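# Seat the grey arch's pegs into the stand's posts

## Task

Lower the grey arch onto the stand softly so that the peg beneath each of its green ends slides into the hole of the matching post and each green end comes to sit on top of its post. Do not jam the arch in, and do not shove, drag or strike the arch or bang the stand hard with the arms or grippers, or the attempt fails. The arch must stay seated without the robot supporting it, and at the end the grippers must release it and withdraw.

## Robot and tools

Robot: two Franka FR3 arms with 7 joints each, named left_arm and right_arm, each carrying a Robotiq 2F-140 parallel gripper. Scene frame: origin on the table top midway between the arms, +z up, +x pointing out over the table, and left_arm mounted on the +y side. The names do not tell you which side of a camera image an arm is on. Bases: left_arm at (+0.010, +0.408, 0) m with quat_wxyz (+0.999, 0, 0, -0.033); right_arm at (+0.008, -0.313, 0) m with quat_wxyz (+0.995, 0, 0, +0.103).

execute_actions takes "actions", a list holding zero or one item, plus an optional "pictures" boolean (images come by default). An empty list sends nothing and just reports the state. A move item is {"rows": [...], "steps": n}: 1 to 15 rows and steps of at most 15 (default 15). Each step lasts 1/30 s and uses one row; if there are fewer rows than steps, the last row repeats. A wait item is {"steps": n} with n up to 300; it ends n steps after the previous result, and the time you spend replying counts toward those steps. If a call is refused, the robot receives nothing.

Every row is one flat list of 20 numbers covering both arms, even when only one moves: left_arm's 7 joint targets, then its gripper position, force_limit and speed, then the same 10 for right_arm. The joint numbers are absolute target angles in radians, in the same order as the Joint positions line: waist -2.744..2.744, shoulder -1.784..1.784, upper arm roll -2.901..2.901, elbow -3.042..-0.152, forearm roll -2.807..2.807, wrist pitch 0.544..4.517, wrist roll -3.016..3.016. The true stops can sit 0.018 rad either side of these. A target more than 0.018 rad beyond a stated end, and further out than the joint's last reported angle, gets the call refused; a target past the real stop is cut to the stop, and a "joint sent to its limit" line may follow, possibly about an earlier move. Motion is rate-limited: each step the commanded angle stays within 0.248 rad of the measured one for the first four joints, 0.677 for forearm roll, 0.715 for wrist pitch and 1.54 for wrist roll, and if the targets would move the gripper more than 70 mm from where it is, all of them are pulled back proportionally. Far targets therefore take several calls. Between calls the arms keep heading for the last row sent, until they settle or a step is HELD.

Gripper numbers lie in [-1, 1] and are absolute settings, not offsets. position: +1 fully open (140 mm gap), about -0.8 where the pads touch, -1 closes until blocked. force_limit: squeeze strength on parts up to 40 mm wide, roughly 14 N at -1, 60 N at 0, 107 N at +1. speed: pad closing rate, about 30 mm/s at -1, 140 at 0, 250 at +1. To leave a gripper unchanged, repeat its previous three numbers (0 is a real command). To grasp, send -1 and confirm object_status is 2. object_status: 0 moving, 1 blocked while opening, 2 blocked while closing, 3 reached the request or pads touching (a thin part may still be held). A new force_limit only applies during status 2 if the position number also changes (e.g. -1 to -0.98). position_measured is in counts, 3 open to 230 closed, not linear. end_effector_position is the point between the closed pads; fingertips reach about 33 mm past it closed and 9 mm open, and they travel about 24 mm further out while closing, so keep that clearance above surfaces.

Results: a state line "left_arm: … | right_arm: …" with each gripper's end_effector_position (m) and end_effector_quat_wxyz in the scene frame (less accurate at long reach). Gripper fingers point along the gripper's +z and open along its y. Joint positions and Joint velocities give one block per arm (rad, rad/s). "joint command not followed" means a clearance check altered or blocked joint targets on some steps; the rest of the row still ran. HELD marks steps where your row was not, or only partly, sent. A joint torque reaching its load limit (waist 35, shoulder 35, upper arm roll 32, elbow 30, forearm roll 12, wrist pitch 12, wrist roll 12 N m) or an outside force of 40 N on the arm, tool or held load (its weight included) freezes that arm for 10 s and drops the rest of the call. MOTOR HOT warns of heating under load; an OVER-TEMPERATURE FAULT brakes the arm until it cools. The simulation runs while you reply.

zoom_image: {"camera": one of cam_high, cam_low, cam_left_wrist, cam_right_wrist, "region": [x0, y0, x1, y1]} in pixels of that camera's latest 504x504 image, top-left origin, at most 504 by 504. It moves nothing. Camera calibration (K, distortion, T_world_to_cam) is supplied; wrist camera poses follow their arm's joint readings and all may be slightly off.

show_instructions shows the reference image(s); read_manual(section="licences") returns licence texts; neither moves anything. finished_scene(scene) ends the given scene irreversibly and grades it; answering without any tool call ends everything.

Avoid: dropping the arch, hard contact with the stand or between the arms, ramming the arch into the posts, and anything falling off the table. Loose objects may occasionally get a brief push from outside. Finish with the arch resting by itself, grippers opened and moved away.

Each tool is called after "Call:" as name(argument=value, ...) on one line, values as JSON.

Reference images:

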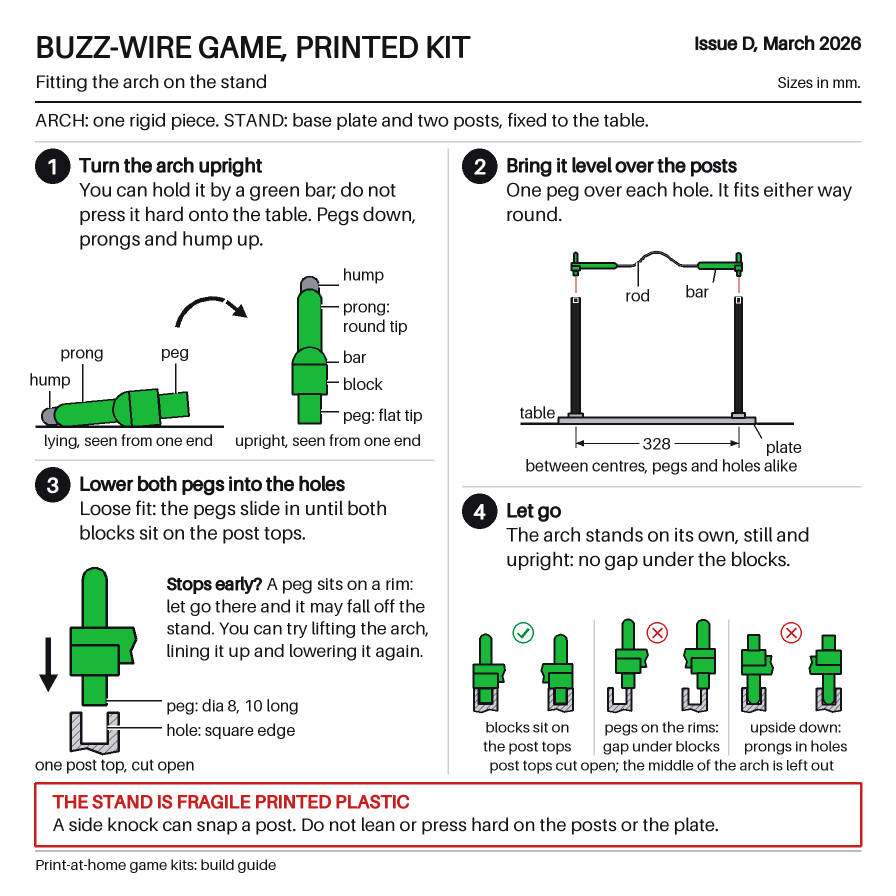

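## Session

Call:
execute_actions(actions=[])

Scene clock: 0.00 s of 4600.00 s.
left_arm: end_effector_position=(+0.8144, +0.0649, +0.2000) position_measured=3 object_status=3 end_effector_quat_wxyz=(+0.143, +0.809, -0.498, +0.278) | right_arm: end_effector_position=(+0.7702, -0.1341, +0.4020) position_measured=3 object_status=3 end_effector_quat_wxyz=(-0.607, +0.673, -0.302, +0.294)
Joint positions: left_arm=[-0.15   0.716 -0.125 -1.294 -0.519  2.432 -0.431] | right_arm=[-0.087  0.119 -0.066 -2.042  2.127  2.359 -2.377]
Joint velocities: left_arm=[ 0.002 -0.001  0.    -0.    -0.001 -0.     0.002] | right_arm=[ 0.     0.001  0.001 -0.    -0.    -0.     0.001]

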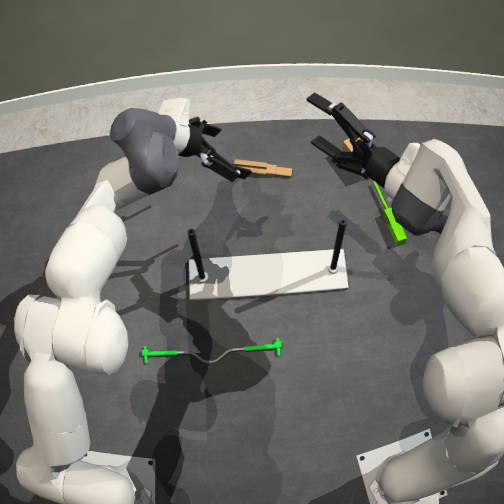

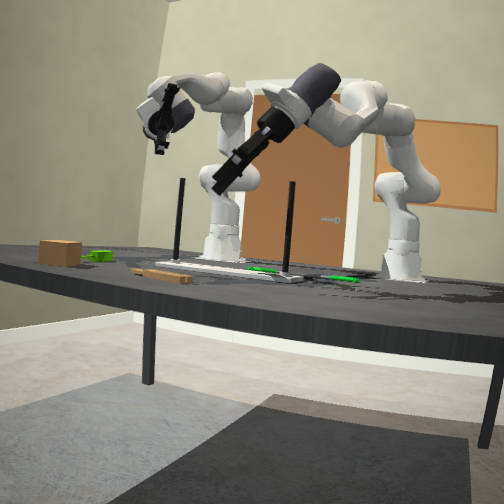

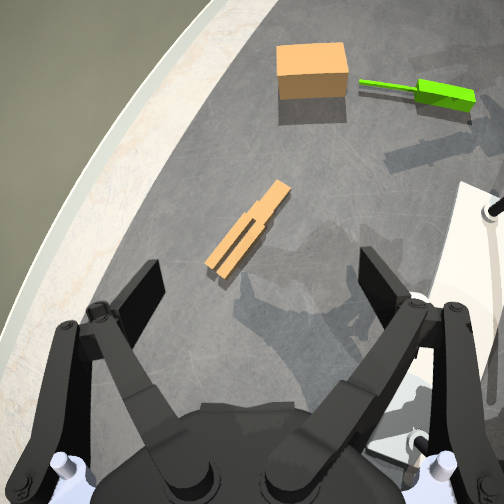

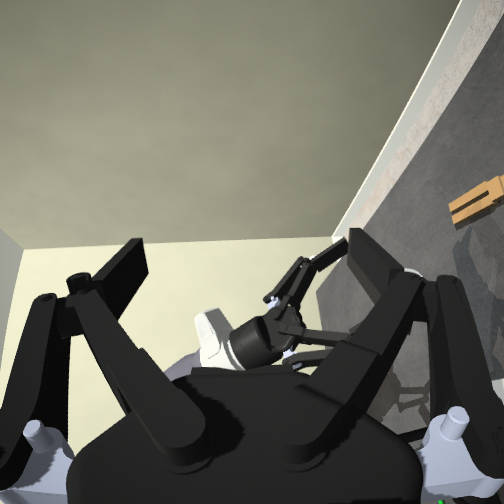

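Call:
zoom_image(camera="cam_high", region=[130, 210, 360, 380])

Region (130, 210, 360, 380) of cam_high's 504x504 image, scaled by 2.191, with more detail than that image has; it fills the top 373 rows of this view, and the rest is white.

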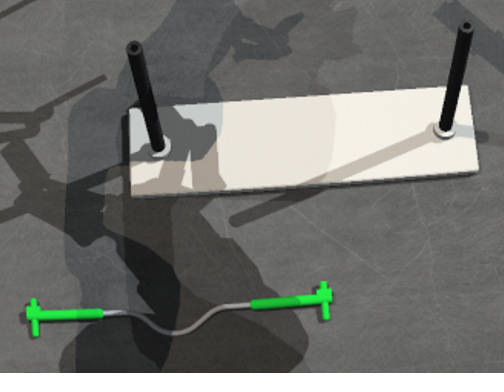

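Call:
execute_actions(actions=[{"rows":[[-0.15,0.42,-0.125,-1.294,-0.519,2.432,-0.431,1,-1,0,-0.4,-0.4,-0.066,-1.9,2.127,2.359,-2.377,1,-1,0]],"steps":15}], pictures=false)

Call:
execute_actions(actions=[{"rows":[[-0.734,-0.035,0,-1.698,0,1.663,2.314,1,-1,0,-0.5,-0.4,0,-1.9,2.127,2.359,-2.377,1,-1,0]],"steps":15}], pictures=false)

Scene clock: 102.10 s of 4600.00 s.
left_arm: end_effector_position=(+0.8168, +0.0649, +0.4626) position_measured=3 object_status=3 end_effector_quat_wxyz=(+0.094, +0.753, -0.504, +0.412) | right_arm: end_effector_position=(+0.7570, -0.2871, +0.6421) position_measured=3 object_status=3 end_effector_quat_wxyz=(+0.616, -0.584, +0.266, -0.457)
Joint positions: left_arm=[-0.15   0.419 -0.125 -1.287 -0.519  2.432 -0.431] | right_arm=[-0.291 -0.117 -0.062 -1.955  2.127  2.359 -2.377]
Joint velocities: left_arm=[-0.    -0.293 -0.     0.078  0.     0.033  0.002] | right_arm=[-0.31  -0.632 -0.022  0.147 -0.001  0.    -0.001]
Steps of this call (steps 1 to 90: nothing new was sent; then 98.60 s passed at rest; steps 91 to 105: all 15 steps of this action). Readings (joint positions | what the end effector reports):
91: left_arm=[-0.150 0.709 -0.125 -1.301 -0.519 2.430 -0.431] | right_arm=[-0.095 0.115 -0.061 -2.041 2.127 2.359 -2.377] | left_arm position_measured=3 object_status=3 | right_arm position_measured=3 object_status=3
92: left_arm=[-0.150 0.694 -0.125 -1.306 -0.519 2.429 -0.431] | right_arm=[-0.106 0.106 -0.059 -2.036 2.127 2.359 -2.377] | left_arm position_measured=3 object_status=3 | right_arm position_measured=3 object_status=3
94: left_arm=[-0.150 0.654 -0.125 -1.308 -0.519 2.428 -0.431] | right_arm=[-0.135 0.080 -0.058 -2.022 2.127 2.359 -2.377] | left_arm position_measured=3 object_status=3 | right_arm position_measured=3 object_status=3
98: left_arm=[-0.150 0.562 -0.125 -1.305 -0.519 2.428 -0.431] | right_arm=[-0.198 0.017 -0.059 -1.994 2.127 2.359 -2.377] | left_arm position_measured=3 object_status=3 | right_arm position_measured=3 object_status=3
105: the state above

Scene clock: 102.60 s of 4600.00 s.
left_arm: end_effector_position=(+0.5859, +0.0034, +0.4106) position_measured=3 object_status=3 end_effector_quat_wxyz=(+0.022, -0.414, +0.888, -0.197) | right_arm: end_effector_position=(+0.6262, -0.3603, +0.8813) position_measured=3 object_status=3 end_effector_quat_wxyz=(+0.592, -0.501, +0.181, -0.605)
Joint positions: left_arm=[-0.446  0.119 -0.033 -1.567 -0.197  2.036  0.211] | right_arm=[-0.496 -0.408 -0.008 -1.893  2.127  2.359 -2.377]
Joint velocities: left_arm=[-0.767 -0.561  0.052 -0.444  0.476 -0.715  1.62 ] | right_arm=[-0.047 -0.083  0.044  0.012 -0.001 -0.001  0.001]
Steps of this call (steps 1 to 15: all 15 steps of this action). Readings (joint positions | what the end effector reports):
1: left_arm=[-0.159 0.401 -0.113 -1.300 -0.495 2.409 -0.399] | right_arm=[-0.308 -0.138 -0.057 -1.950 2.127 2.359 -2.377] | left_arm position_measured=3 object_status=3 | right_arm position_measured=3 object_status=3
2: left_arm=[-0.173 0.381 -0.102 -1.317 -0.467 2.381 -0.362] | right_arm=[-0.325 -0.160 -0.053 -1.946 2.127 2.359 -2.377] | left_arm position_measured=3 object_status=3 | right_arm position_measured=3 object_status=3
4: left_arm=[-0.205 0.343 -0.086 -1.352 -0.418 2.324 -0.288] | right_arm=[-0.359 -0.205 -0.045 -1.938 2.127 2.359 -2.377] | left_arm position_measured=3 object_status=3 | right_arm position_measured=3 object_status=3
8: left_arm=[-0.282 0.265 -0.063 -1.431 -0.328 2.214 -0.128] | right_arm=[-0.427 -0.296 -0.027 -1.921 2.127 2.359 -2.377] | left_arm position_measured=3 object_status=3 | right_arm position_measured=3 object_status=3
15: the state above

Call:
execute_actions(actions=[{"rows":[[-0.734,-0.016,0,-2.0085,0,1.9925,2.314,1,-1,0,-0.5,-0.4,0,-1.9,0,1.5,0.87,1,-1,0]],"steps":15}], pictures=false)

Call:
execute_actions(actions=[{"steps":45}])

Scene clock: 105.50 s of 4600.00 s.
left_arm: end_effector_position=(+0.3851, +0.0187, +0.2461) position_measured=3 object_status=3 end_effector_quat_wxyz=(-0.014, +0.696, +0.718, -0.001) | right_arm: end_effector_position=(+0.5842, -0.2091, +0.7506) position_measured=3 object_status=3 end_effector_quat_wxyz=(-0.614, +0.719, -0.149, +0.290)
Joint positions: left_arm=[-0.734 -0.013 -0.002 -2.009 -0.003  1.967  2.309] | right_arm=[-0.501 -0.4   -0.003 -1.899  1.462  1.911 -1.704]
Joint velocities: left_arm=[ 0.001 -0.045  0.001  0.006  0.     0.146  0.003] | right_arm=[ 0.001 -0.     0.008 -0.    -1.381 -0.681  1.451]
Steps of this call (steps 1 to 72: the robot went on to your last target; steps 73 to 87: all 15 steps of this action). Readings (joint positions | what the end effector reports):
73: left_arm=[-0.734 -0.044 -0.003 -1.731 -0.003 1.703 2.308] | right_arm=[-0.500 -0.400 -0.004 -1.900 2.090 2.331 -2.338] | left_arm position_measured=3 object_status=3 | right_arm position_measured=3 object_status=3
74: left_arm=[-0.734 -0.049 -0.003 -1.776 -0.003 1.737 2.308] | right_arm=[-0.501 -0.400 -0.004 -1.900 2.046 2.296 -2.295] | left_arm position_measured=3 object_status=3 | right_arm position_measured=3 object_status=3
76: left_arm=[-0.734 -0.042 -0.003 -1.866 -0.003 1.799 2.308] | right_arm=[-0.501 -0.400 -0.004 -1.900 1.962 2.229 -2.209] | left_arm position_measured=3 object_status=3 | right_arm position_measured=3 object_status=3
80: left_arm=[-0.734 -0.007 -0.003 -1.990 -0.003 1.900 2.309] | right_arm=[-0.501 -0.400 -0.004 -1.900 1.792 2.100 -2.037] | left_arm position_measured=3 object_status=3 | right_arm position_measured=3 object_status=3
87: the state above

Scene clock: 107.00 s of 4600.00 s.
left_arm: end_effector_position=(+0.3905, +0.0132, +0.2492) position_measured=3 object_status=3 end_effector_quat_wxyz=(-0.001, +0.696, +0.718, -0.001) | right_arm: end_effector_position=(+0.4094, -0.4340, +0.4481) position_measured=3 object_status=3 end_effector_quat_wxyz=(+0.004, -0.255, +0.967, +0.001)
Joint positions: left_arm=[-0.734 -0.015 -0.002 -2.009 -0.003  1.991  2.31 ] | right_arm=[-0.5   -0.401 -0.002 -1.899  0.005  1.505  0.76 ]
Joint velocities: left_arm=[-0.001 -0.001  0.     0.002 -0.001  0.001 -0.002] | right_arm=[-0.001  0.001 -0.     0.002 -0.003 -0.004  0.354]
Steps of this call (steps 1 to 45: the robot went on to your last target). Readings (joint positions | what the end effector reports):
1: left_arm=[-0.734 -0.014 -0.002 -2.009 -0.003 1.972 2.309] | right_arm=[-0.501 -0.400 -0.003 -1.899 1.412 1.888 -1.653] | left_arm position_measured=3 object_status=3 | right_arm position_measured=3 object_status=3
2: left_arm=[-0.734 -0.015 -0.002 -2.009 -0.003 1.975 2.309] | right_arm=[-0.501 -0.400 -0.003 -1.899 1.361 1.866 -1.602] | left_arm position_measured=3 object_status=3 | right_arm position_measured=3 object_status=3
4: left_arm=[-0.734 -0.015 -0.002 -2.009 -0.003 1.980 2.309] | right_arm=[-0.501 -0.401 -0.003 -1.899 1.258 1.825 -1.499] | left_arm position_measured=3 object_status=3 | right_arm position_measured=3 object_status=3
8: left_arm=[-0.734 -0.015 -0.002 -2.009 -0.003 1.986 2.310] | right_arm=[-0.501 -0.401 -0.003 -1.899 1.048 1.756 -1.287] | left_arm position_measured=3 object_status=3 | right_arm position_measured=3 object_status=3
45: the state above
camera_calibration (this result's frames):
cam_left_wrist: T_world_to_cam=[[0.996278, -0.0667907, -0.0544822, -0.363236], [-0.0424563, -0.930361, 0.364178, -0.0424485], [-0.0750118, -0.36051, -0.929734, 0.464907], [0, 0, 0, 1]] pos_world=[0.394956, 0.10385, 0.427909]
cam_right_wrist: T_world_to_cam=[[-0.433325, 0.900947, 0.0228912, 0.556181], [0.830178, 0.389144, 0.399213, -0.351531], [0.350762, 0.191993, -0.916572, 0.541272], [0, 0, 0, 1]] pos_world=[0.342983, -0.468214, 0.623719]

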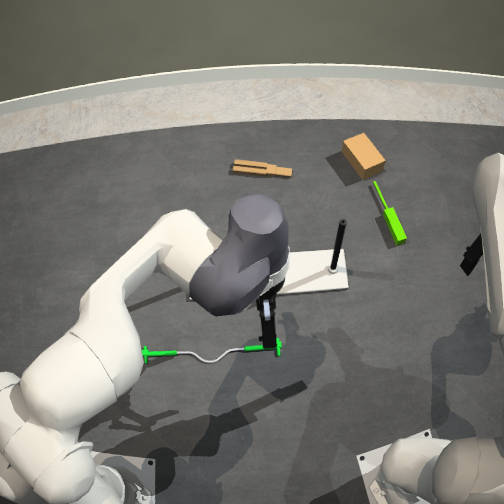

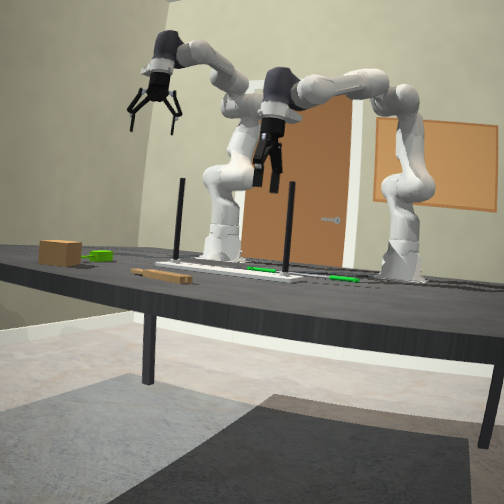

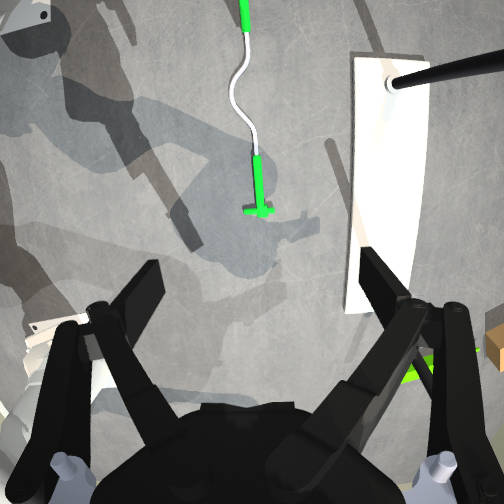

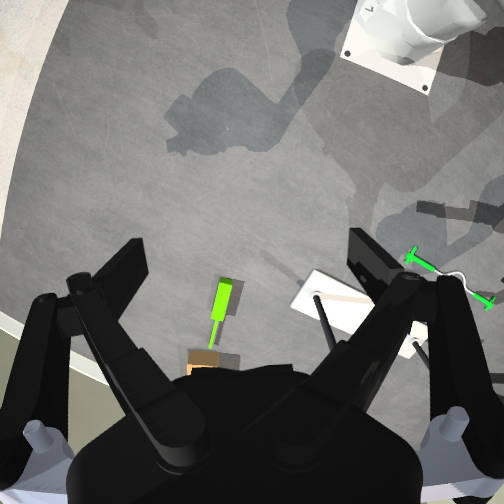

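Call:
execute_actions(actions=[{"rows":[[-0.684,0.0887,0,-2.2943,0,2.383,2.363,-0.2,-1,0.5,-0.5,-0.4,0,-1.9,0,1.5,0.87,1,-1,0]],"steps":15}], pictures=false)

Call:
execute_actions(actions=[{"steps":15}])

Scene clock: 120.07 s of 4600.00 s.
left_arm: end_effector_position=(+0.3817, +0.0603, +0.0949) position_measured=148 object_status=0 end_effector_quat_wxyz=(-0.020, +0.691, +0.723, -0.001) | right_arm: end_effector_position=(+0.4090, -0.4341, +0.4480) position_measured=3 object_status=3 end_effector_quat_wxyz=(+0.003, -0.203, +0.979, +0.001)
Joint positions: left_arm=[-0.685  0.092 -0.001 -2.295 -0.002  2.347  2.346] | right_arm=[-0.5   -0.401 -0.002 -1.899  0.004  1.504  0.867]
Joint velocities: left_arm=[ 0.    -0.046  0.002  0.01   0.     0.208  0.042] | right_arm=[ 0.001 -0.     0.001 -0.     0.001  0.    -0.   ]
Steps of this call (steps 1 to 45: the robot went on to your last target; steps 46 to 110: nothing new was sent; then 8.90 s passed at rest; steps 111 to 125: all 15 steps of this action). Readings (joint positions | what the end effector reports):
111: left_arm=[-0.730 -0.017 -0.004 -2.029 -0.002 2.025 2.312] | right_arm=[-0.500 -0.401 -0.002 -1.899 0.004 1.504 0.867] | left_arm position_measured=3 object_status=0 | right_arm position_measured=3 object_status=3
112: left_arm=[-0.725 -0.010 -0.005 -2.061 -0.002 2.058 2.314] | right_arm=[-0.500 -0.401 -0.002 -1.899 0.004 1.504 0.867] | left_arm position_measured=11 object_status=0 | right_arm position_measured=3 object_status=3
114: left_arm=[-0.712 0.016 -0.004 -2.133 -0.002 2.120 2.319] | right_arm=[-0.500 -0.401 -0.002 -1.899 0.004 1.504 0.867] | left_arm position_measured=32 object_status=0 | right_arm position_measured=3 object_status=3
118: left_arm=[-0.690 0.084 -0.002 -2.266 -0.002 2.253 2.332] | right_arm=[-0.500 -0.401 -0.002 -1.899 0.004 1.504 0.867] | left_arm position_measured=75 object_status=0 | right_arm position_measured=3 object_status=3
125: the state above

Scene clock: 120.57 s of 4600.00 s.
left_arm: end_effector_position=(+0.3898, +0.0527, +0.0990) position_measured=154 object_status=3 end_effector_quat_wxyz=(-0.002, +0.694, +0.720, -0.001) | right_arm: end_effector_position=(+0.4090, -0.4341, +0.4480) position_measured=3 object_status=3 end_effector_quat_wxyz=(+0.003, -0.203, +0.979, +0.001)
Joint positions: left_arm=[-0.685  0.09  -0.001 -2.295 -0.002  2.379  2.356] | right_arm=[-0.5   -0.401 -0.002 -1.899  0.004  1.504  0.867]
Joint velocities: left_arm=[-0.002 -0.001  0.    -0.     0.001  0.01   0.007] | right_arm=[-0.     0.    -0.001 -0.001 -0.    -0.     0.001]
Steps of this call (steps 1 to 15: the robot went on to your last target). Readings (joint positions | what the end effector reports):
1: left_arm=[-0.685 0.091 -0.001 -2.295 -0.002 2.354 2.348] | right_arm=[-0.500 -0.401 -0.002 -1.899 0.004 1.504 0.867] | left_arm position_measured=153 object_status=0 | right_arm position_measured=3 object_status=3
2: left_arm=[-0.685 0.090 -0.001 -2.295 -0.002 2.359 2.349] | right_arm=[-0.500 -0.401 -0.002 -1.899 0.004 1.504 0.867] | left_arm position_measured=154 object_status=0 | right_arm position_measured=3 object_status=3
4: left_arm=[-0.685 0.090 -0.001 -2.295 -0.002 2.366 2.351] | right_arm=[-0.500 -0.401 -0.002 -1.899 0.004 1.504 0.867] | left_arm position_measured=154 object_status=0 | right_arm position_measured=3 object_status=3
8: left_arm=[-0.685 0.090 -0.001 -2.295 -0.002 2.374 2.354] | right_arm=[-0.500 -0.401 -0.002 -1.899 0.004 1.504 0.867] | left_arm position_measured=154 object_status=3 | right_arm position_measured=3 object_status=3
15: the state above
camera_calibration (this result's frames):
cam_left_wrist: T_world_to_cam=[[0.996561, -0.0612991, -0.0557468, -0.368378], [-0.0369909, -0.931186, 0.362662, 0.0470313], [-0.0741415, -0.359352, -0.930252, 0.339087], [0, 0, 0, 1]] pos_world=[0.393991, 0.143065, 0.277844]
cam_right_wrist: T_world_to_cam=[[-0.334784, 0.941991, 0.0239359, 0.533125], [0.867573, 0.298223, 0.39797, -0.405326], [0.367746, 0.154, -0.917086, 0.518125], [0, 0, 0, 1]] pos_world=[0.339593, -0.461112, 0.623712]

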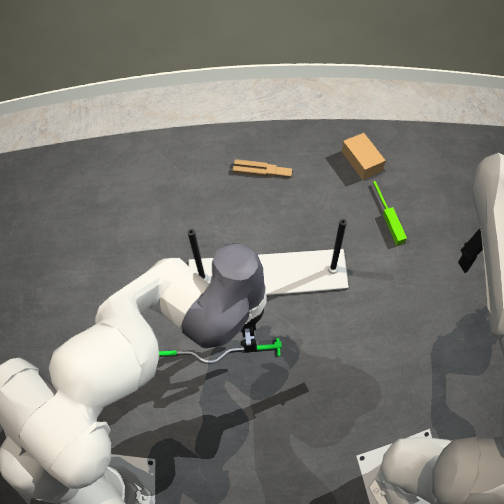

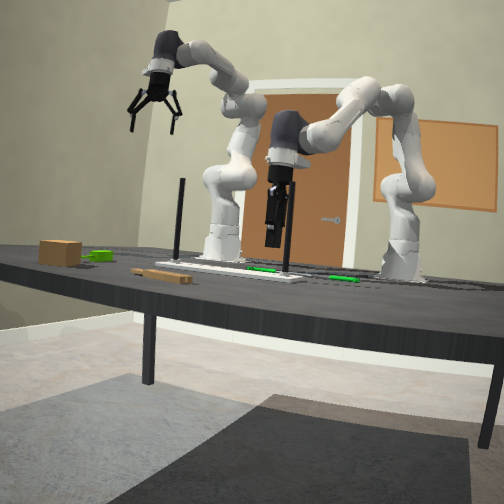

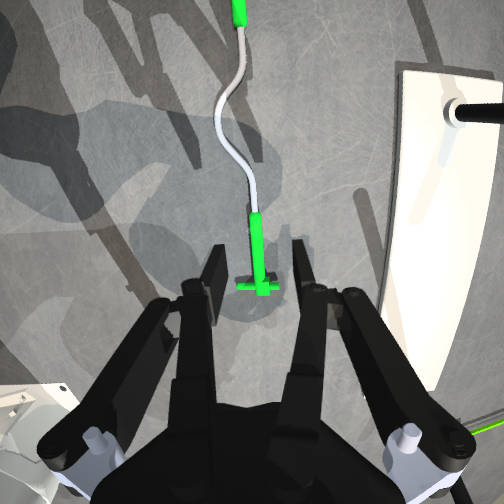

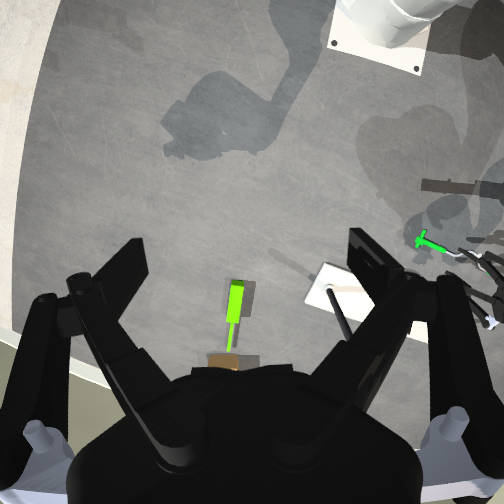

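Call:
execute_actions(actions=[{"rows":[[-0.7115,0.13,0,-2.28,0,2.42,2.338,-0.45,-1,0.5,-0.5,-0.4,0,-1.9,0,1.5,0.87,1,-1,0],[-0.7115,0.13,0,-2.28,0,2.42,2.338,-0.45,-1,0.5,-0.5,-0.4,0,-1.9,0,1.5,0.87,1,-1,0],[-0.7115,0.13,0,-2.28,0,2.46,2.338,-0.45,-1,0.5,-0.5,-0.4,0,-1.9,0,1.5,0.87,1,-1,0],[-0.7115,0.16,0,-2.2721,0,2.48,2.338,-0.45,-1,0.5,-0.5,-0.4,0,-1.9,0,1.5,0.87,1,-1,0],[-0.7115,0.16,0,-2.2721,0,2.496,2.338,-0.45,-1,0.5,-0.5,-0.4,0,-1.9,0,1.5,0.87,1,-1,0],[-0.7115,0.19,0,-2.2721,0,2.496,2.338,-0.45,-1,0.5,-0.5,-0.4,0,-1.9,0,1.5,0.87,1,-1,0],[-0.7115,0.19,0,-2.2721,0,2.496,2.338,-0.45,-1,0.5,-0.5,-0.4,0,-1.9,0,1.5,0.87,1,-1,0],[-0.7115,0.21,0,-2.2721,0,2.496,2.338,-0.45,-1,0.5,-0.5,-0.4,0,-1.9,0,1.5,0.87,1,-1,0],[-0.7115,0.21,0,-2.2721,0,2.496,2.338,-0.45,-1,0.5,-0.5,-0.4,0,-1.9,0,1.5,0.87,1,-1,0],[-0.7115,0.222,0,-2.2721,0,2.496,2.338,-0.45,-1,0.5,-0.5,-0.4,0,-1.9,0,1.5,0.87,1,-1,0]],"steps":15}], pictures=false)

Call:
execute_actions(actions=[{"steps":10}])

Call:
zoom_image(camera="cam_low", region=[220, 220, 320, 290])

Scene clock: 142.60 s of 4600.00 s.
left_arm: end_effector_position=(+0.3887, +0.0361, +0.0465) position_measured=186 object_status=3 end_effector_quat_wxyz=(-0.006, +0.699, +0.715, -0.001) | right_arm: end_effector_position=(+0.4090, -0.4341, +0.4480) position_measured=3 object_status=3 end_effector_quat_wxyz=(+0.003, -0.203, +0.979, +0.001)
Joint positions: left_arm=[-0.71   0.222  0.001 -2.274 -0.002  2.484  2.346] | right_arm=[-0.5   -0.401 -0.002 -1.899  0.004  1.503  0.867]
Joint velocities: left_arm=[ 0.     0.01   0.001 -0.     0.     0.053 -0.011] | right_arm=[-0.    -0.001 -0.002 -0.     0.    -0.     0.001]
Steps of this call (steps 1 to 15: the robot went on to your last target; steps 16 to 90: nothing new was sent; then 18.53 s passed at rest; steps 91 to 105: all 15 steps of this action). Readings (joint positions | what the end effector reports):
91: left_arm=[-0.689 0.095 0.002 -2.290 -0.002 2.387 2.357] | right_arm=[-0.500 -0.401 -0.002 -1.899 0.004 1.503 0.867] | left_arm position_measured=154 object_status=0 | right_arm position_measured=3 object_status=3
92: left_arm=[-0.695 0.105 0.002 -2.286 -0.002 2.393 2.356] | right_arm=[-0.500 -0.401 -0.002 -1.899 0.004 1.503 0.867] | left_arm position_measured=163 object_status=0 | right_arm position_measured=3 object_status=3
94: left_arm=[-0.705 0.124 0.001 -2.281 -0.002 2.417 2.353] | right_arm=[-0.500 -0.401 -0.002 -1.899 0.004 1.503 0.867] | left_arm position_measured=184 object_status=0 | right_arm position_measured=3 object_status=3
98: left_arm=[-0.710 0.176 0.001 -2.273 -0.002 2.460 2.349] | right_arm=[-0.500 -0.401 -0.002 -1.899 0.004 1.503 0.867] | left_arm position_measured=186 object_status=0 | right_arm position_measured=3 object_status=3
105: the state above

Scene clock: 142.93 s of 4600.00 s.
left_arm: end_effector_position=(+0.3909, +0.0339, +0.0474) position_measured=186 object_status=3 end_effector_quat_wxyz=(-0.001, +0.698, +0.716, -0.001) | right_arm: end_effector_position=(+0.4090, -0.4341, +0.4480) position_measured=3 object_status=3 end_effector_quat_wxyz=(+0.003, -0.203, +0.979, +0.001)
Joint positions: left_arm=[-0.71   0.222  0.001 -2.273 -0.002  2.493  2.343] | right_arm=[-0.5   -0.401 -0.002 -1.899  0.004  1.503  0.867]
Joint velocities: left_arm=[ 0.    -0.001  0.001 -0.    -0.     0.008 -0.003] | right_arm=[ 0.002  0.    -0.001  0.001  0.001 -0.     0.   ]
Steps of this call (steps 1 to 10: the robot went on to your last target). Readings (joint positions | what the end effector reports):
1: left_arm=[-0.710 0.222 0.001 -2.274 -0.002 2.486 2.345] | right_arm=[-0.500 -0.401 -0.002 -1.899 0.004 1.503 0.867] | left_arm position_measured=186 object_status=3 | right_arm position_measured=3 object_status=3
2: left_arm=[-0.710 0.222 0.001 -2.274 -0.002 2.488 2.345] | right_arm=[-0.500 -0.401 -0.002 -1.899 0.004 1.503 0.867] | left_arm position_measured=186 object_status=3 | right_arm position_measured=3 object_status=3
4: left_arm=[-0.710 0.222 0.001 -2.273 -0.002 2.490 2.344] | right_arm=[-0.500 -0.401 -0.002 -1.899 0.004 1.503 0.867] | left_arm position_measured=186 object_status=3 | right_arm position_measured=3 object_status=3
8: left_arm=[-0.710 0.222 0.001 -2.273 -0.002 2.492 2.344] | right_arm=[-0.500 -0.401 -0.002 -1.899 0.004 1.503 0.867] | left_arm position_measured=186 object_status=3 | right_arm position_measured=3 object_status=3
10: the state above
camera_calibration (this result's frames):
cam_left_wrist: T_world_to_cam=[[0.995901, -0.0727708, -0.0537267, -0.372888], [-0.0483503, -0.930245, 0.36374, 0.0527054], [-0.0764486, -0.359652, -0.92995, 0.285359], [0, 0, 0, 1]] pos_world=[0.395723, 0.124523, 0.226165]
cam_right_wrist: T_world_to_cam=[[-0.334747, 0.942004, 0.0239426, 0.533109], [0.867614, 0.298199, 0.397898, -0.405297], [0.367682, 0.153968, -0.917117, 0.518154], [0, 0, 0, 1]] pos_world=[0.339582, -0.461111, 0.623711]

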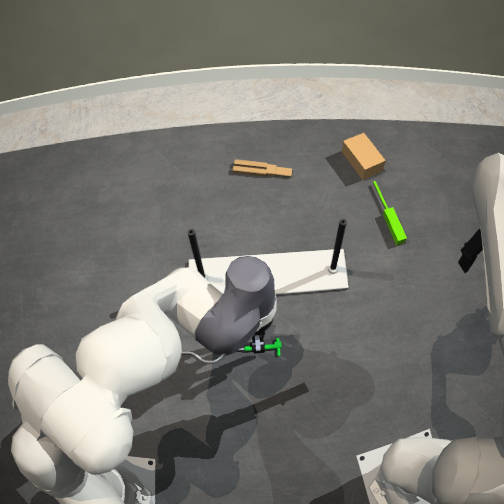

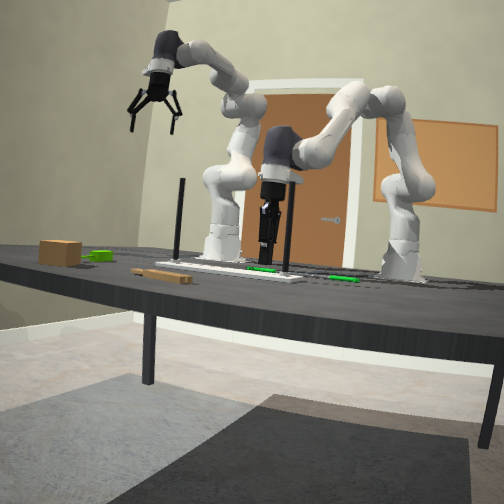

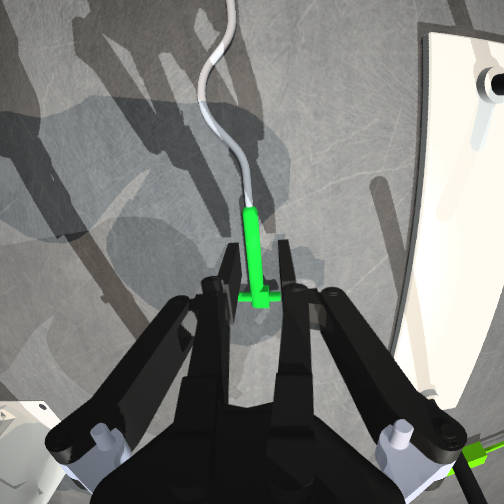

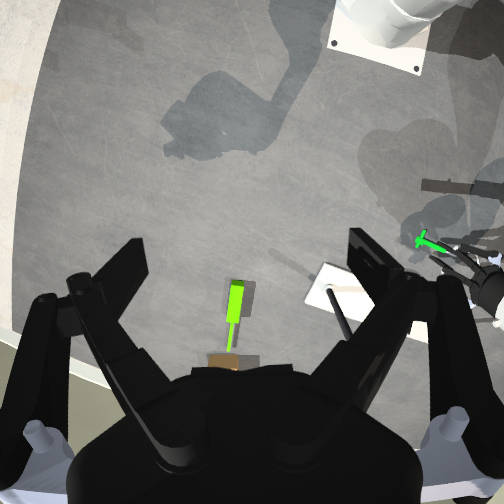

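Region (220, 220, 320, 290) of cam_low's 504x504 image, scaled by 5.040, with more detail than that image has; it fills the top 353 rows of this view, and the rest is white.

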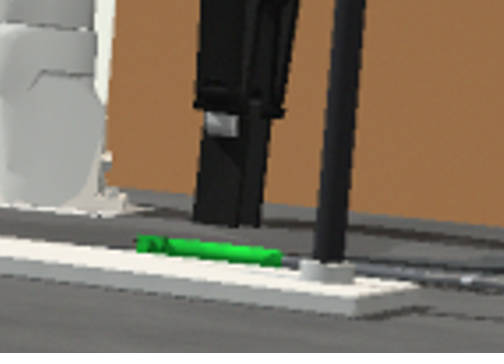

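Call:
execute_actions(actions=[{"rows":[[-0.7155,0.232,0,-2.280,0,2.532,2.336,-0.45,-1,0.5,-0.5,-0.4,0,-1.9,0,1.5,0.87,1,-1,0],[-0.7155,0.232,0,-2.280,0,2.532,2.336,-0.45,-1,0.5,-0.5,-0.4,0,-1.9,0,1.5,0.87,1,-1,0],[-0.7155,0.241,0,-2.280,0,2.532,2.336,-0.45,-1,0.5,-0.5,-0.4,0,-1.9,0,1.5,0.87,1,-1,0],[-0.7155,0.241,0,-2.280,0,2.532,2.336,-0.45,-1,0.5,-0.5,-0.4,0,-1.9,0,1.5,0.87,1,-1,0],[-0.7155,0.241,0,-2.280,0,2.532,2.336,-0.45,-1,0.5,-0.5,-0.4,0,-1.9,0,1.5,0.87,1,-1,0],[-0.7155,0.250,0,-2.280,0,2.532,2.336,-0.45,-1,0.5,-0.5,-0.4,0,-1.9,0,1.5,0.87,1,-1,0]],"steps":15}])

Call:
zoom_image(camera="cam_low", region=[220, 220, 320, 290])

Scene clock: 151.97 s of 4600.00 s.
left_arm: end_effector_position=(+0.3893, +0.0328, +0.0337) position_measured=186 object_status=3 end_effector_quat_wxyz=(-0.000, +0.699, +0.715, -0.001) | right_arm: end_effector_position=(+0.4090, -0.4341, +0.4480) position_measured=3 object_status=3 end_effector_quat_wxyz=(+0.003, -0.203, +0.979, +0.001)
Joint positions: left_arm=[-0.714  0.249  0.001 -2.28  -0.002  2.528  2.341] | right_arm=[-0.5   -0.401 -0.002 -1.899  0.004  1.503  0.867]
Joint velocities: left_arm=[-0.     0.    -0.001  0.    -0.001  0.013  0.   ] | right_arm=[ 0.001 -0.    -0.001  0.    -0.     0.001 -0.001]
Steps of this call (steps 1 to 15: the robot went on to your last target; steps 16 to 90: nothing new was sent; then 5.53 s passed at rest; steps 91 to 105: all 15 steps of this action). Readings (joint positions | what the end effector reports):
91: left_arm=[-0.711 0.223 0.001 -2.274 -0.002 2.500 2.342] | right_arm=[-0.500 -0.401 -0.002 -1.899 0.004 1.503 0.867] | left_arm position_measured=186 object_status=3 | right_arm position_measured=3 object_status=3
92: left_arm=[-0.712 0.225 0.001 -2.275 -0.002 2.506 2.342] | right_arm=[-0.500 -0.401 -0.002 -1.899 0.004 1.503 0.867] | left_arm position_measured=186 object_status=3 | right_arm position_measured=3 object_status=3
94: left_arm=[-0.713 0.232 0.001 -2.276 -0.002 2.514 2.342] | right_arm=[-0.500 -0.401 -0.002 -1.899 0.004 1.503 0.867] | left_arm position_measured=186 object_status=3 | right_arm position_measured=3 object_status=3
98: left_arm=[-0.714 0.245 0.001 -2.279 -0.002 2.523 2.341] | right_arm=[-0.500 -0.401 -0.002 -1.899 0.004 1.503 0.867] | left_arm position_measured=186 object_status=3 | right_arm position_measured=3 object_status=3
105: the state above
camera_calibration (this result's frames):
cam_left_wrist: T_world_to_cam=[[0.995898, -0.0738797, -0.0522348, -0.37211], [-0.0498355, -0.929735, 0.364842, 0.0570539], [-0.0755189, -0.360743, -0.929603, 0.271661], [0, 0, 0, 1]] pos_world=[0.393943, 0.123553, 0.212284]
cam_right_wrist: T_world_to_cam=[[-0.334733, 0.942009, 0.023946, 0.533103], [0.86763, 0.29819, 0.39787, -0.405285], [0.367656, 0.153957, -0.917129, 0.518166], [0, 0, 0, 1]] pos_world=[0.339578, -0.46111, 0.62371]

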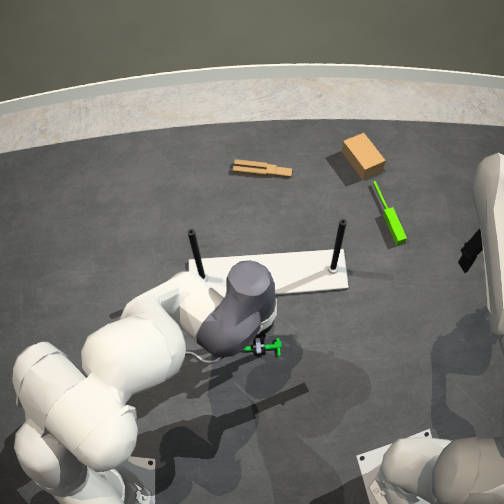

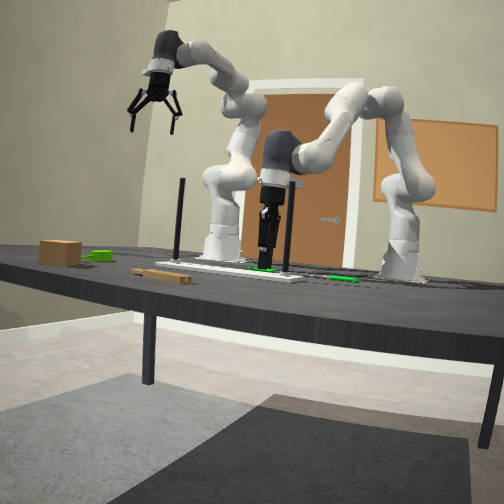

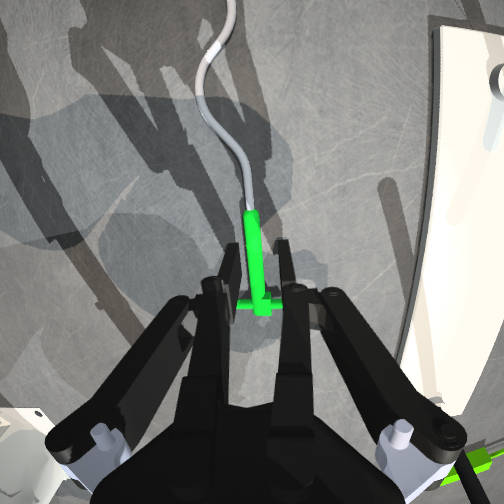

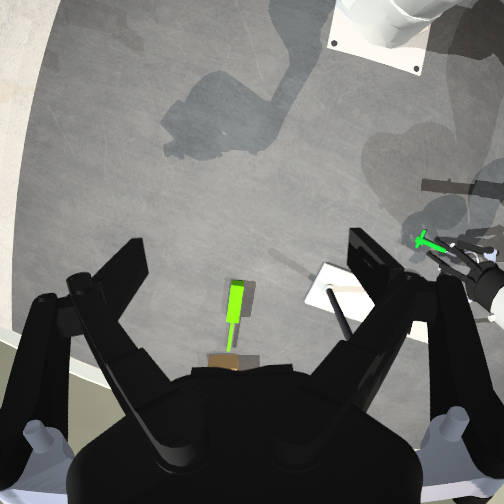

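Region (220, 220, 320, 290) of cam_low's 504x504 image, scaled by 5.040, with more detail than that image has; it fills the top 353 rows of this view, and the rest is white.

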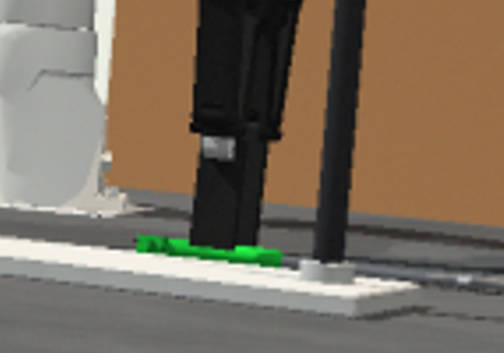

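Call:
execute_actions(actions=[{"rows":[[-0.7165,0.260,0,-2.280,0,2.542,2.336,-0.45,-1,0.5,-0.5,-0.4,0,-1.9,0,1.5,0.87,1,-1,0]],"steps":12}])

Call:
zoom_image(camera="cam_low", region=[220, 220, 320, 290])

Scene clock: 155.60 s of 4600.00 s.
left_arm: end_effector_position=(+0.3894, +0.0319, +0.0295) position_measured=186 object_status=3 end_effector_quat_wxyz=(+0.000, +0.699, +0.715, -0.001) | right_arm: end_effector_position=(+0.4090, -0.4341, +0.4480) position_measured=3 object_status=3 end_effector_quat_wxyz=(+0.003, -0.203, +0.979, +0.001)
Joint positions: left_arm=[-0.715  0.259  0.001 -2.279 -0.002  2.539  2.34 ] | right_arm=[-0.5   -0.401 -0.002 -1.899  0.004  1.503  0.867]
Joint velocities: left_arm=[-0.002 -0.001 -0.001  0.     0.001  0.006 -0.001] | right_arm=[ 0.001 -0.    -0.001 -0.     0.001  0.001 -0.   ]
Steps of this call (steps 1 to 15: the robot went on to your last target; steps 16 to 90: nothing new was sent; then 0.23 s passed at rest; steps 91 to 102: all 12 steps of this action). Readings (joint positions | what the end effector reports):
91: left_arm=[-0.714 0.250 0.001 -2.279 -0.002 2.532 2.340] | right_arm=[-0.500 -0.401 -0.002 -1.899 0.004 1.503 0.867] | left_arm position_measured=186 object_status=3 | right_arm position_measured=3 object_status=3
92: left_arm=[-0.715 0.252 0.001 -2.279 -0.002 2.534 2.340] | right_arm=[-0.500 -0.401 -0.002 -1.899 0.004 1.503 0.867] | left_arm position_measured=186 object_status=3 | right_arm position_measured=3 object_status=3
94: left_arm=[-0.715 0.256 0.001 -2.279 -0.002 2.536 2.340] | right_arm=[-0.500 -0.401 -0.002 -1.899 0.004 1.503 0.867] | left_arm position_measured=186 object_status=3 | right_arm position_measured=3 object_status=3
98: left_arm=[-0.715 0.259 0.001 -2.279 -0.002 2.538 2.340] | right_arm=[-0.500 -0.401 -0.002 -1.899 0.004 1.503 0.867] | left_arm position_measured=186 object_status=3 | right_arm position_measured=3 object_status=3
102: the state above
camera_calibration (this result's frames):
cam_left_wrist: T_world_to_cam=[[0.995916, -0.0744637, -0.0510586, -0.372541], [-0.0507326, -0.929323, 0.365765, 0.0580952], [-0.0746862, -0.361681, -0.929306, 0.267212], [0, 0, 0, 1]] pos_world=[0.393924, 0.122894, 0.208051]
cam_right_wrist: T_world_to_cam=[[-0.334719, 0.942014, 0.0239343, 0.533107], [0.867652, 0.298189, 0.397823, -0.405258], [0.367618, 0.153926, -0.91715, 0.51818], [0, 0, 0, 1]] pos_world=[0.339572, -0.461112, 0.623711]

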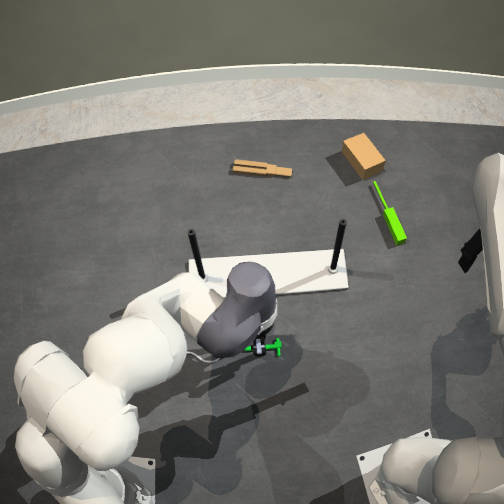

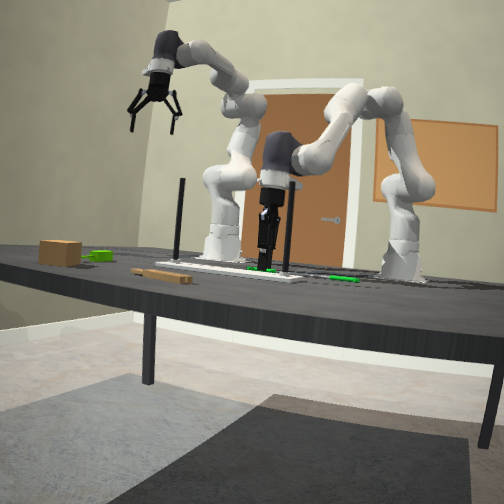

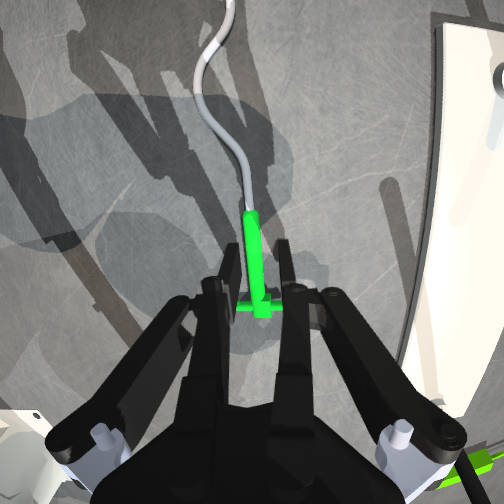

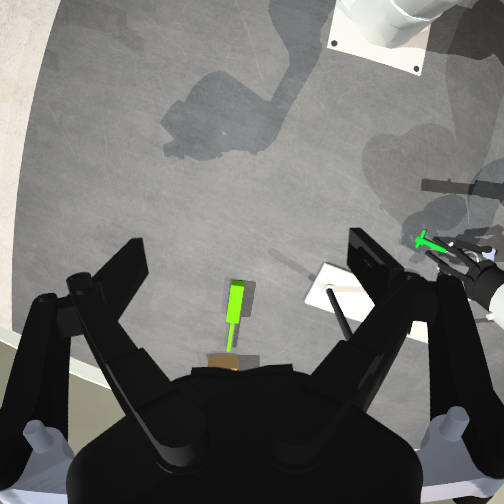

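Region (220, 220, 320, 290) of cam_low's 504x504 image, scaled by 5.040, with more detail than that image has; it fills the top 353 rows of this view, and the rest is white.

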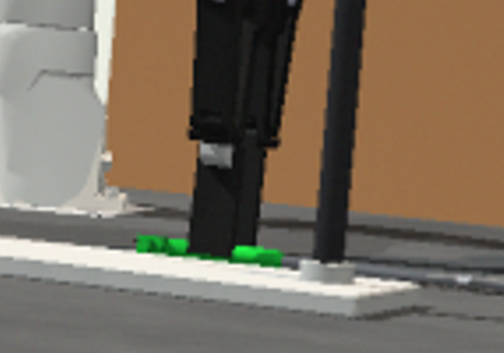

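Call:
execute_actions(actions=[{"rows":[[-0.7165,0.260,0,-2.280,0,2.542,2.336,-1,-0.3,-0.5,-0.5,-0.4,0,-1.9,0,1.5,0.87,1,-1,0]],"steps":15}], pictures=false)

Scene clock: 158.63 s of 4600.00 s.
left_arm: end_effector_position=(+0.3897, +0.0315, +0.0298) position_measured=217 object_status=0 end_effector_quat_wxyz=(+0.001, +0.699, +0.715, -0.001) | right_arm: end_effector_position=(+0.4090, -0.4341, +0.4480) position_measured=3 object_status=3 end_effector_quat_wxyz=(+0.003, -0.203, +0.979, +0.001)
Joint positions: left_arm=[-0.715  0.259  0.001 -2.279 -0.002  2.541  2.34 ] | right_arm=[-0.5   -0.401 -0.002 -1.899  0.004  1.503  0.867]
Joint velocities: left_arm=[-0.001  0.001 -0.002  0.001 -0.     0.001 -0.001] | right_arm=[-0.     0.     0.001 -0.     0.001  0.001  0.001]
Steps of this call (steps 1 to 15: the robot went on to your last target; steps 16 to 76: nothing new was sent; steps 77 to 91: all 15 steps of this action). Readings (joint positions | what the end effector reports):
77: left_arm=[-0.715 0.259 0.001 -2.279 -0.002 2.540 2.340] | right_arm=[-0.500 -0.401 -0.002 -1.899 0.004 1.503 0.867] | left_arm position_measured=186 object_status=0 | right_arm position_measured=3 object_status=3
78: left_arm=[-0.715 0.259 0.001 -2.279 -0.002 2.540 2.340] | right_arm=[-0.500 -0.401 -0.002 -1.899 0.004 1.503 0.867] | left_arm position_measured=190 object_status=0 | right_arm position_measured=3 object_status=3
80: left_arm=[-0.715 0.259 0.001 -2.279 -0.002 2.540 2.340] | right_arm=[-0.500 -0.401 -0.002 -1.899 0.004 1.503 0.867] | left_arm position_measured=199 object_status=0 | right_arm position_measured=3 object_status=3
84: left_arm=[-0.715 0.259 0.001 -2.279 -0.002 2.541 2.340] | right_arm=[-0.500 -0.401 -0.002 -1.899 0.004 1.503 0.867] | left_arm position_measured=213 object_status=0 | right_arm position_measured=3 object_status=3
91: the state above

Call:
execute_actions(actions=[{"rows":[[-0.7165,0.25,0,-2.280,0,2.53,2.336,-1,-0.3,-0.5,-0.5,-0.4,0,-1.9,0,1.5,0.87,1,-1,0],[-0.7165,0.24,0,-2.280,0,2.515,2.336,-1,-0.3,-0.5,-0.5,-0.4,0,-1.9,0,1.5,0.87,1,-1,0],[-0.7165,0.23,0,-2.280,0,2.50,2.336,-1,-0.3,-0.5,-0.5,-0.4,0,-1.9,0,1.5,0.87,1,-1,0],[-0.7165,0.215,0,-2.280,0,2.48,2.336,-1,-0.3,-0.5,-0.5,-0.4,0,-1.9,0,1.5,0.87,1,-1,0],[-0.7165,0.20,0,-2.280,0,2.46,2.336,-1,-0.3,-0.5,-0.5,-0.4,0,-1.9,0,1.5,0.87,1,-1,0],[-0.7165,0.18,0,-2.280,0,2.44,2.336,-1,-0.3,-0.5,-0.5,-0.4,0,-1.9,0,1.5,0.87,1,-1,0],[-0.7165,0.16,0,-2.280,0,2.42,2.336,-1,-0.3,-0.5,-0.5,-0.4,0,-1.9,0,1.5,0.87,1,-1,0],[-0.7165,0.14,0,-2.280,0,2.40,2.336,-1,-0.3,-0.5,-0.5,-0.4,0,-1.9,0,1.5,0.87,1,-1,0],[-0.7165,0.12,0,-2.280,0,2.385,2.336,-1,-0.3,-0.5,-0.5,-0.4,0,-1.9,0,1.5,0.87,1,-1,0],[-0.7165,0.10,0,-2.280,0,2.38,2.336,-1,-0.3,-0.5,-0.5,-0.4,0,-1.9,0,1.5,0.87,1,-1,0]],"steps":15}])

Scene clock: 165.60 s of 4600.00 s.
left_arm: end_effector_position=(+0.3906, +0.0304, +0.1040) position_measured=217 object_status=2 end_effector_quat_wxyz=(+0.015, +0.699, +0.715, -0.001) | right_arm: end_effector_position=(+0.4090, -0.4341, +0.4480) position_measured=3 object_status=3 end_effector_quat_wxyz=(+0.003, -0.203, +0.979, +0.001)
Joint positions: left_arm=[-0.715  0.099  0.001 -2.276 -0.002  2.406  2.34 ] | right_arm=[-0.5   -0.401 -0.002 -1.899  0.004  1.503  0.867]
Joint velocities: left_arm=[ 0.    -0.039  0.001  0.     0.001 -0.137 -0.   ] | right_arm=[-0.  0. -0. -0.  0.  0. -0.]
Steps of this call (steps 1 to 15: the robot went on to your last target; steps 16 to 90: nothing new was sent; then 3.47 s passed at rest; steps 91 to 105: all 15 steps of this action). Readings (joint positions | what the end effector reports):
91: left_arm=[-0.715 0.258 0.001 -2.280 -0.002 2.539 2.340] | right_arm=[-0.500 -0.401 -0.002 -1.899 0.004 1.503 0.867] | left_arm position_measured=217 object_status=2 | right_arm position_measured=3 object_status=3
92: left_arm=[-0.715 0.255 0.001 -2.280 -0.002 2.535 2.340] | right_arm=[-0.500 -0.401 -0.002 -1.899 0.004 1.503 0.867] | left_arm position_measured=217 object_status=2 | right_arm position_measured=3 object_status=3
94: left_arm=[-0.715 0.242 0.001 -2.281 -0.002 2.521 2.340] | right_arm=[-0.500 -0.401 -0.002 -1.899 0.004 1.503 0.867] | left_arm position_measured=217 object_status=2 | right_arm position_measured=3 object_status=3
98: left_arm=[-0.715 0.185 0.001 -2.282 -0.002 2.470 2.340] | right_arm=[-0.500 -0.401 -0.002 -1.899 0.004 1.503 0.867] | left_arm position_measured=217 object_status=2 | right_arm position_measured=3 object_status=3
105: the state above
camera_calibration (this result's frames):
cam_left_wrist: T_world_to_cam=[[0.996735, -0.0754518, -0.0287636, -0.372718], [-0.0586668, -0.921426, 0.384099, 0.0304446], [-0.0554844, -0.381157, -0.922844, 0.328352], [0, 0, 0, 1]] pos_world=[0.391505, 0.125084, 0.280603]
cam_right_wrist: T_world_to_cam=[[-0.334708, 0.942019, 0.023899, 0.533132], [0.867665, 0.298197, 0.397789, -0.405233], [0.367598, 0.153879, -0.917166, 0.51818], [0, 0, 0, 1]] pos_world=[0.339568, -0.461118, 0.623712]

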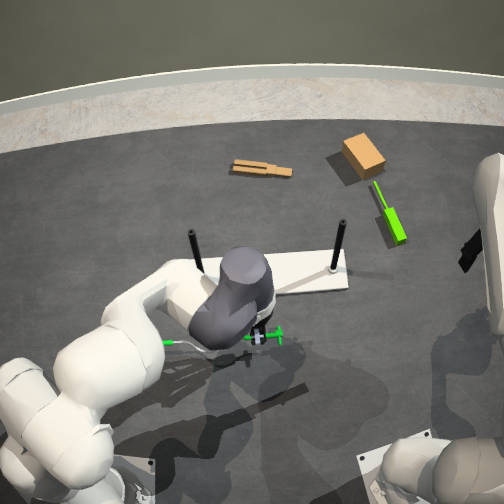

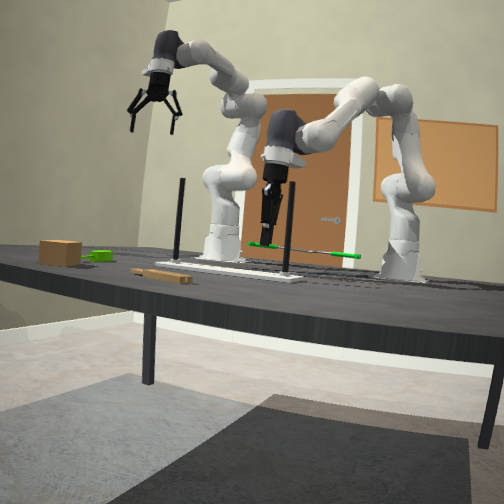

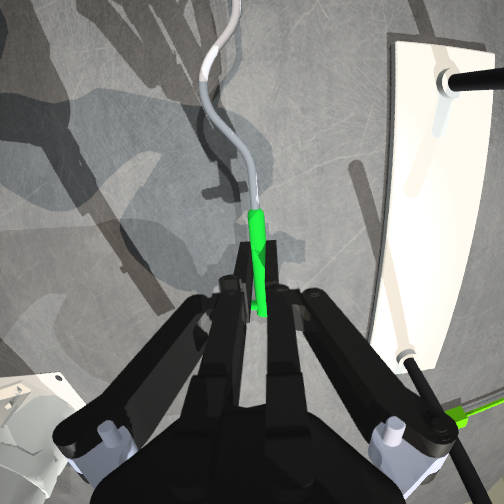

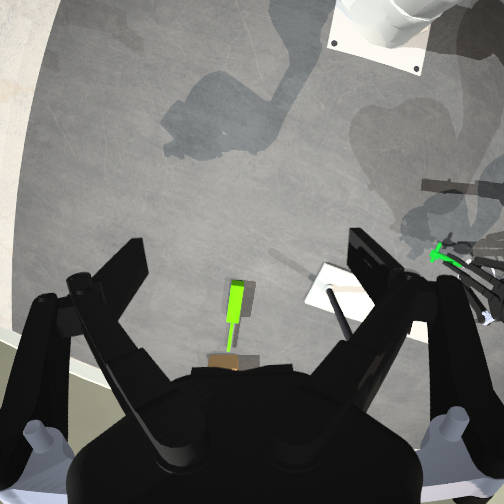

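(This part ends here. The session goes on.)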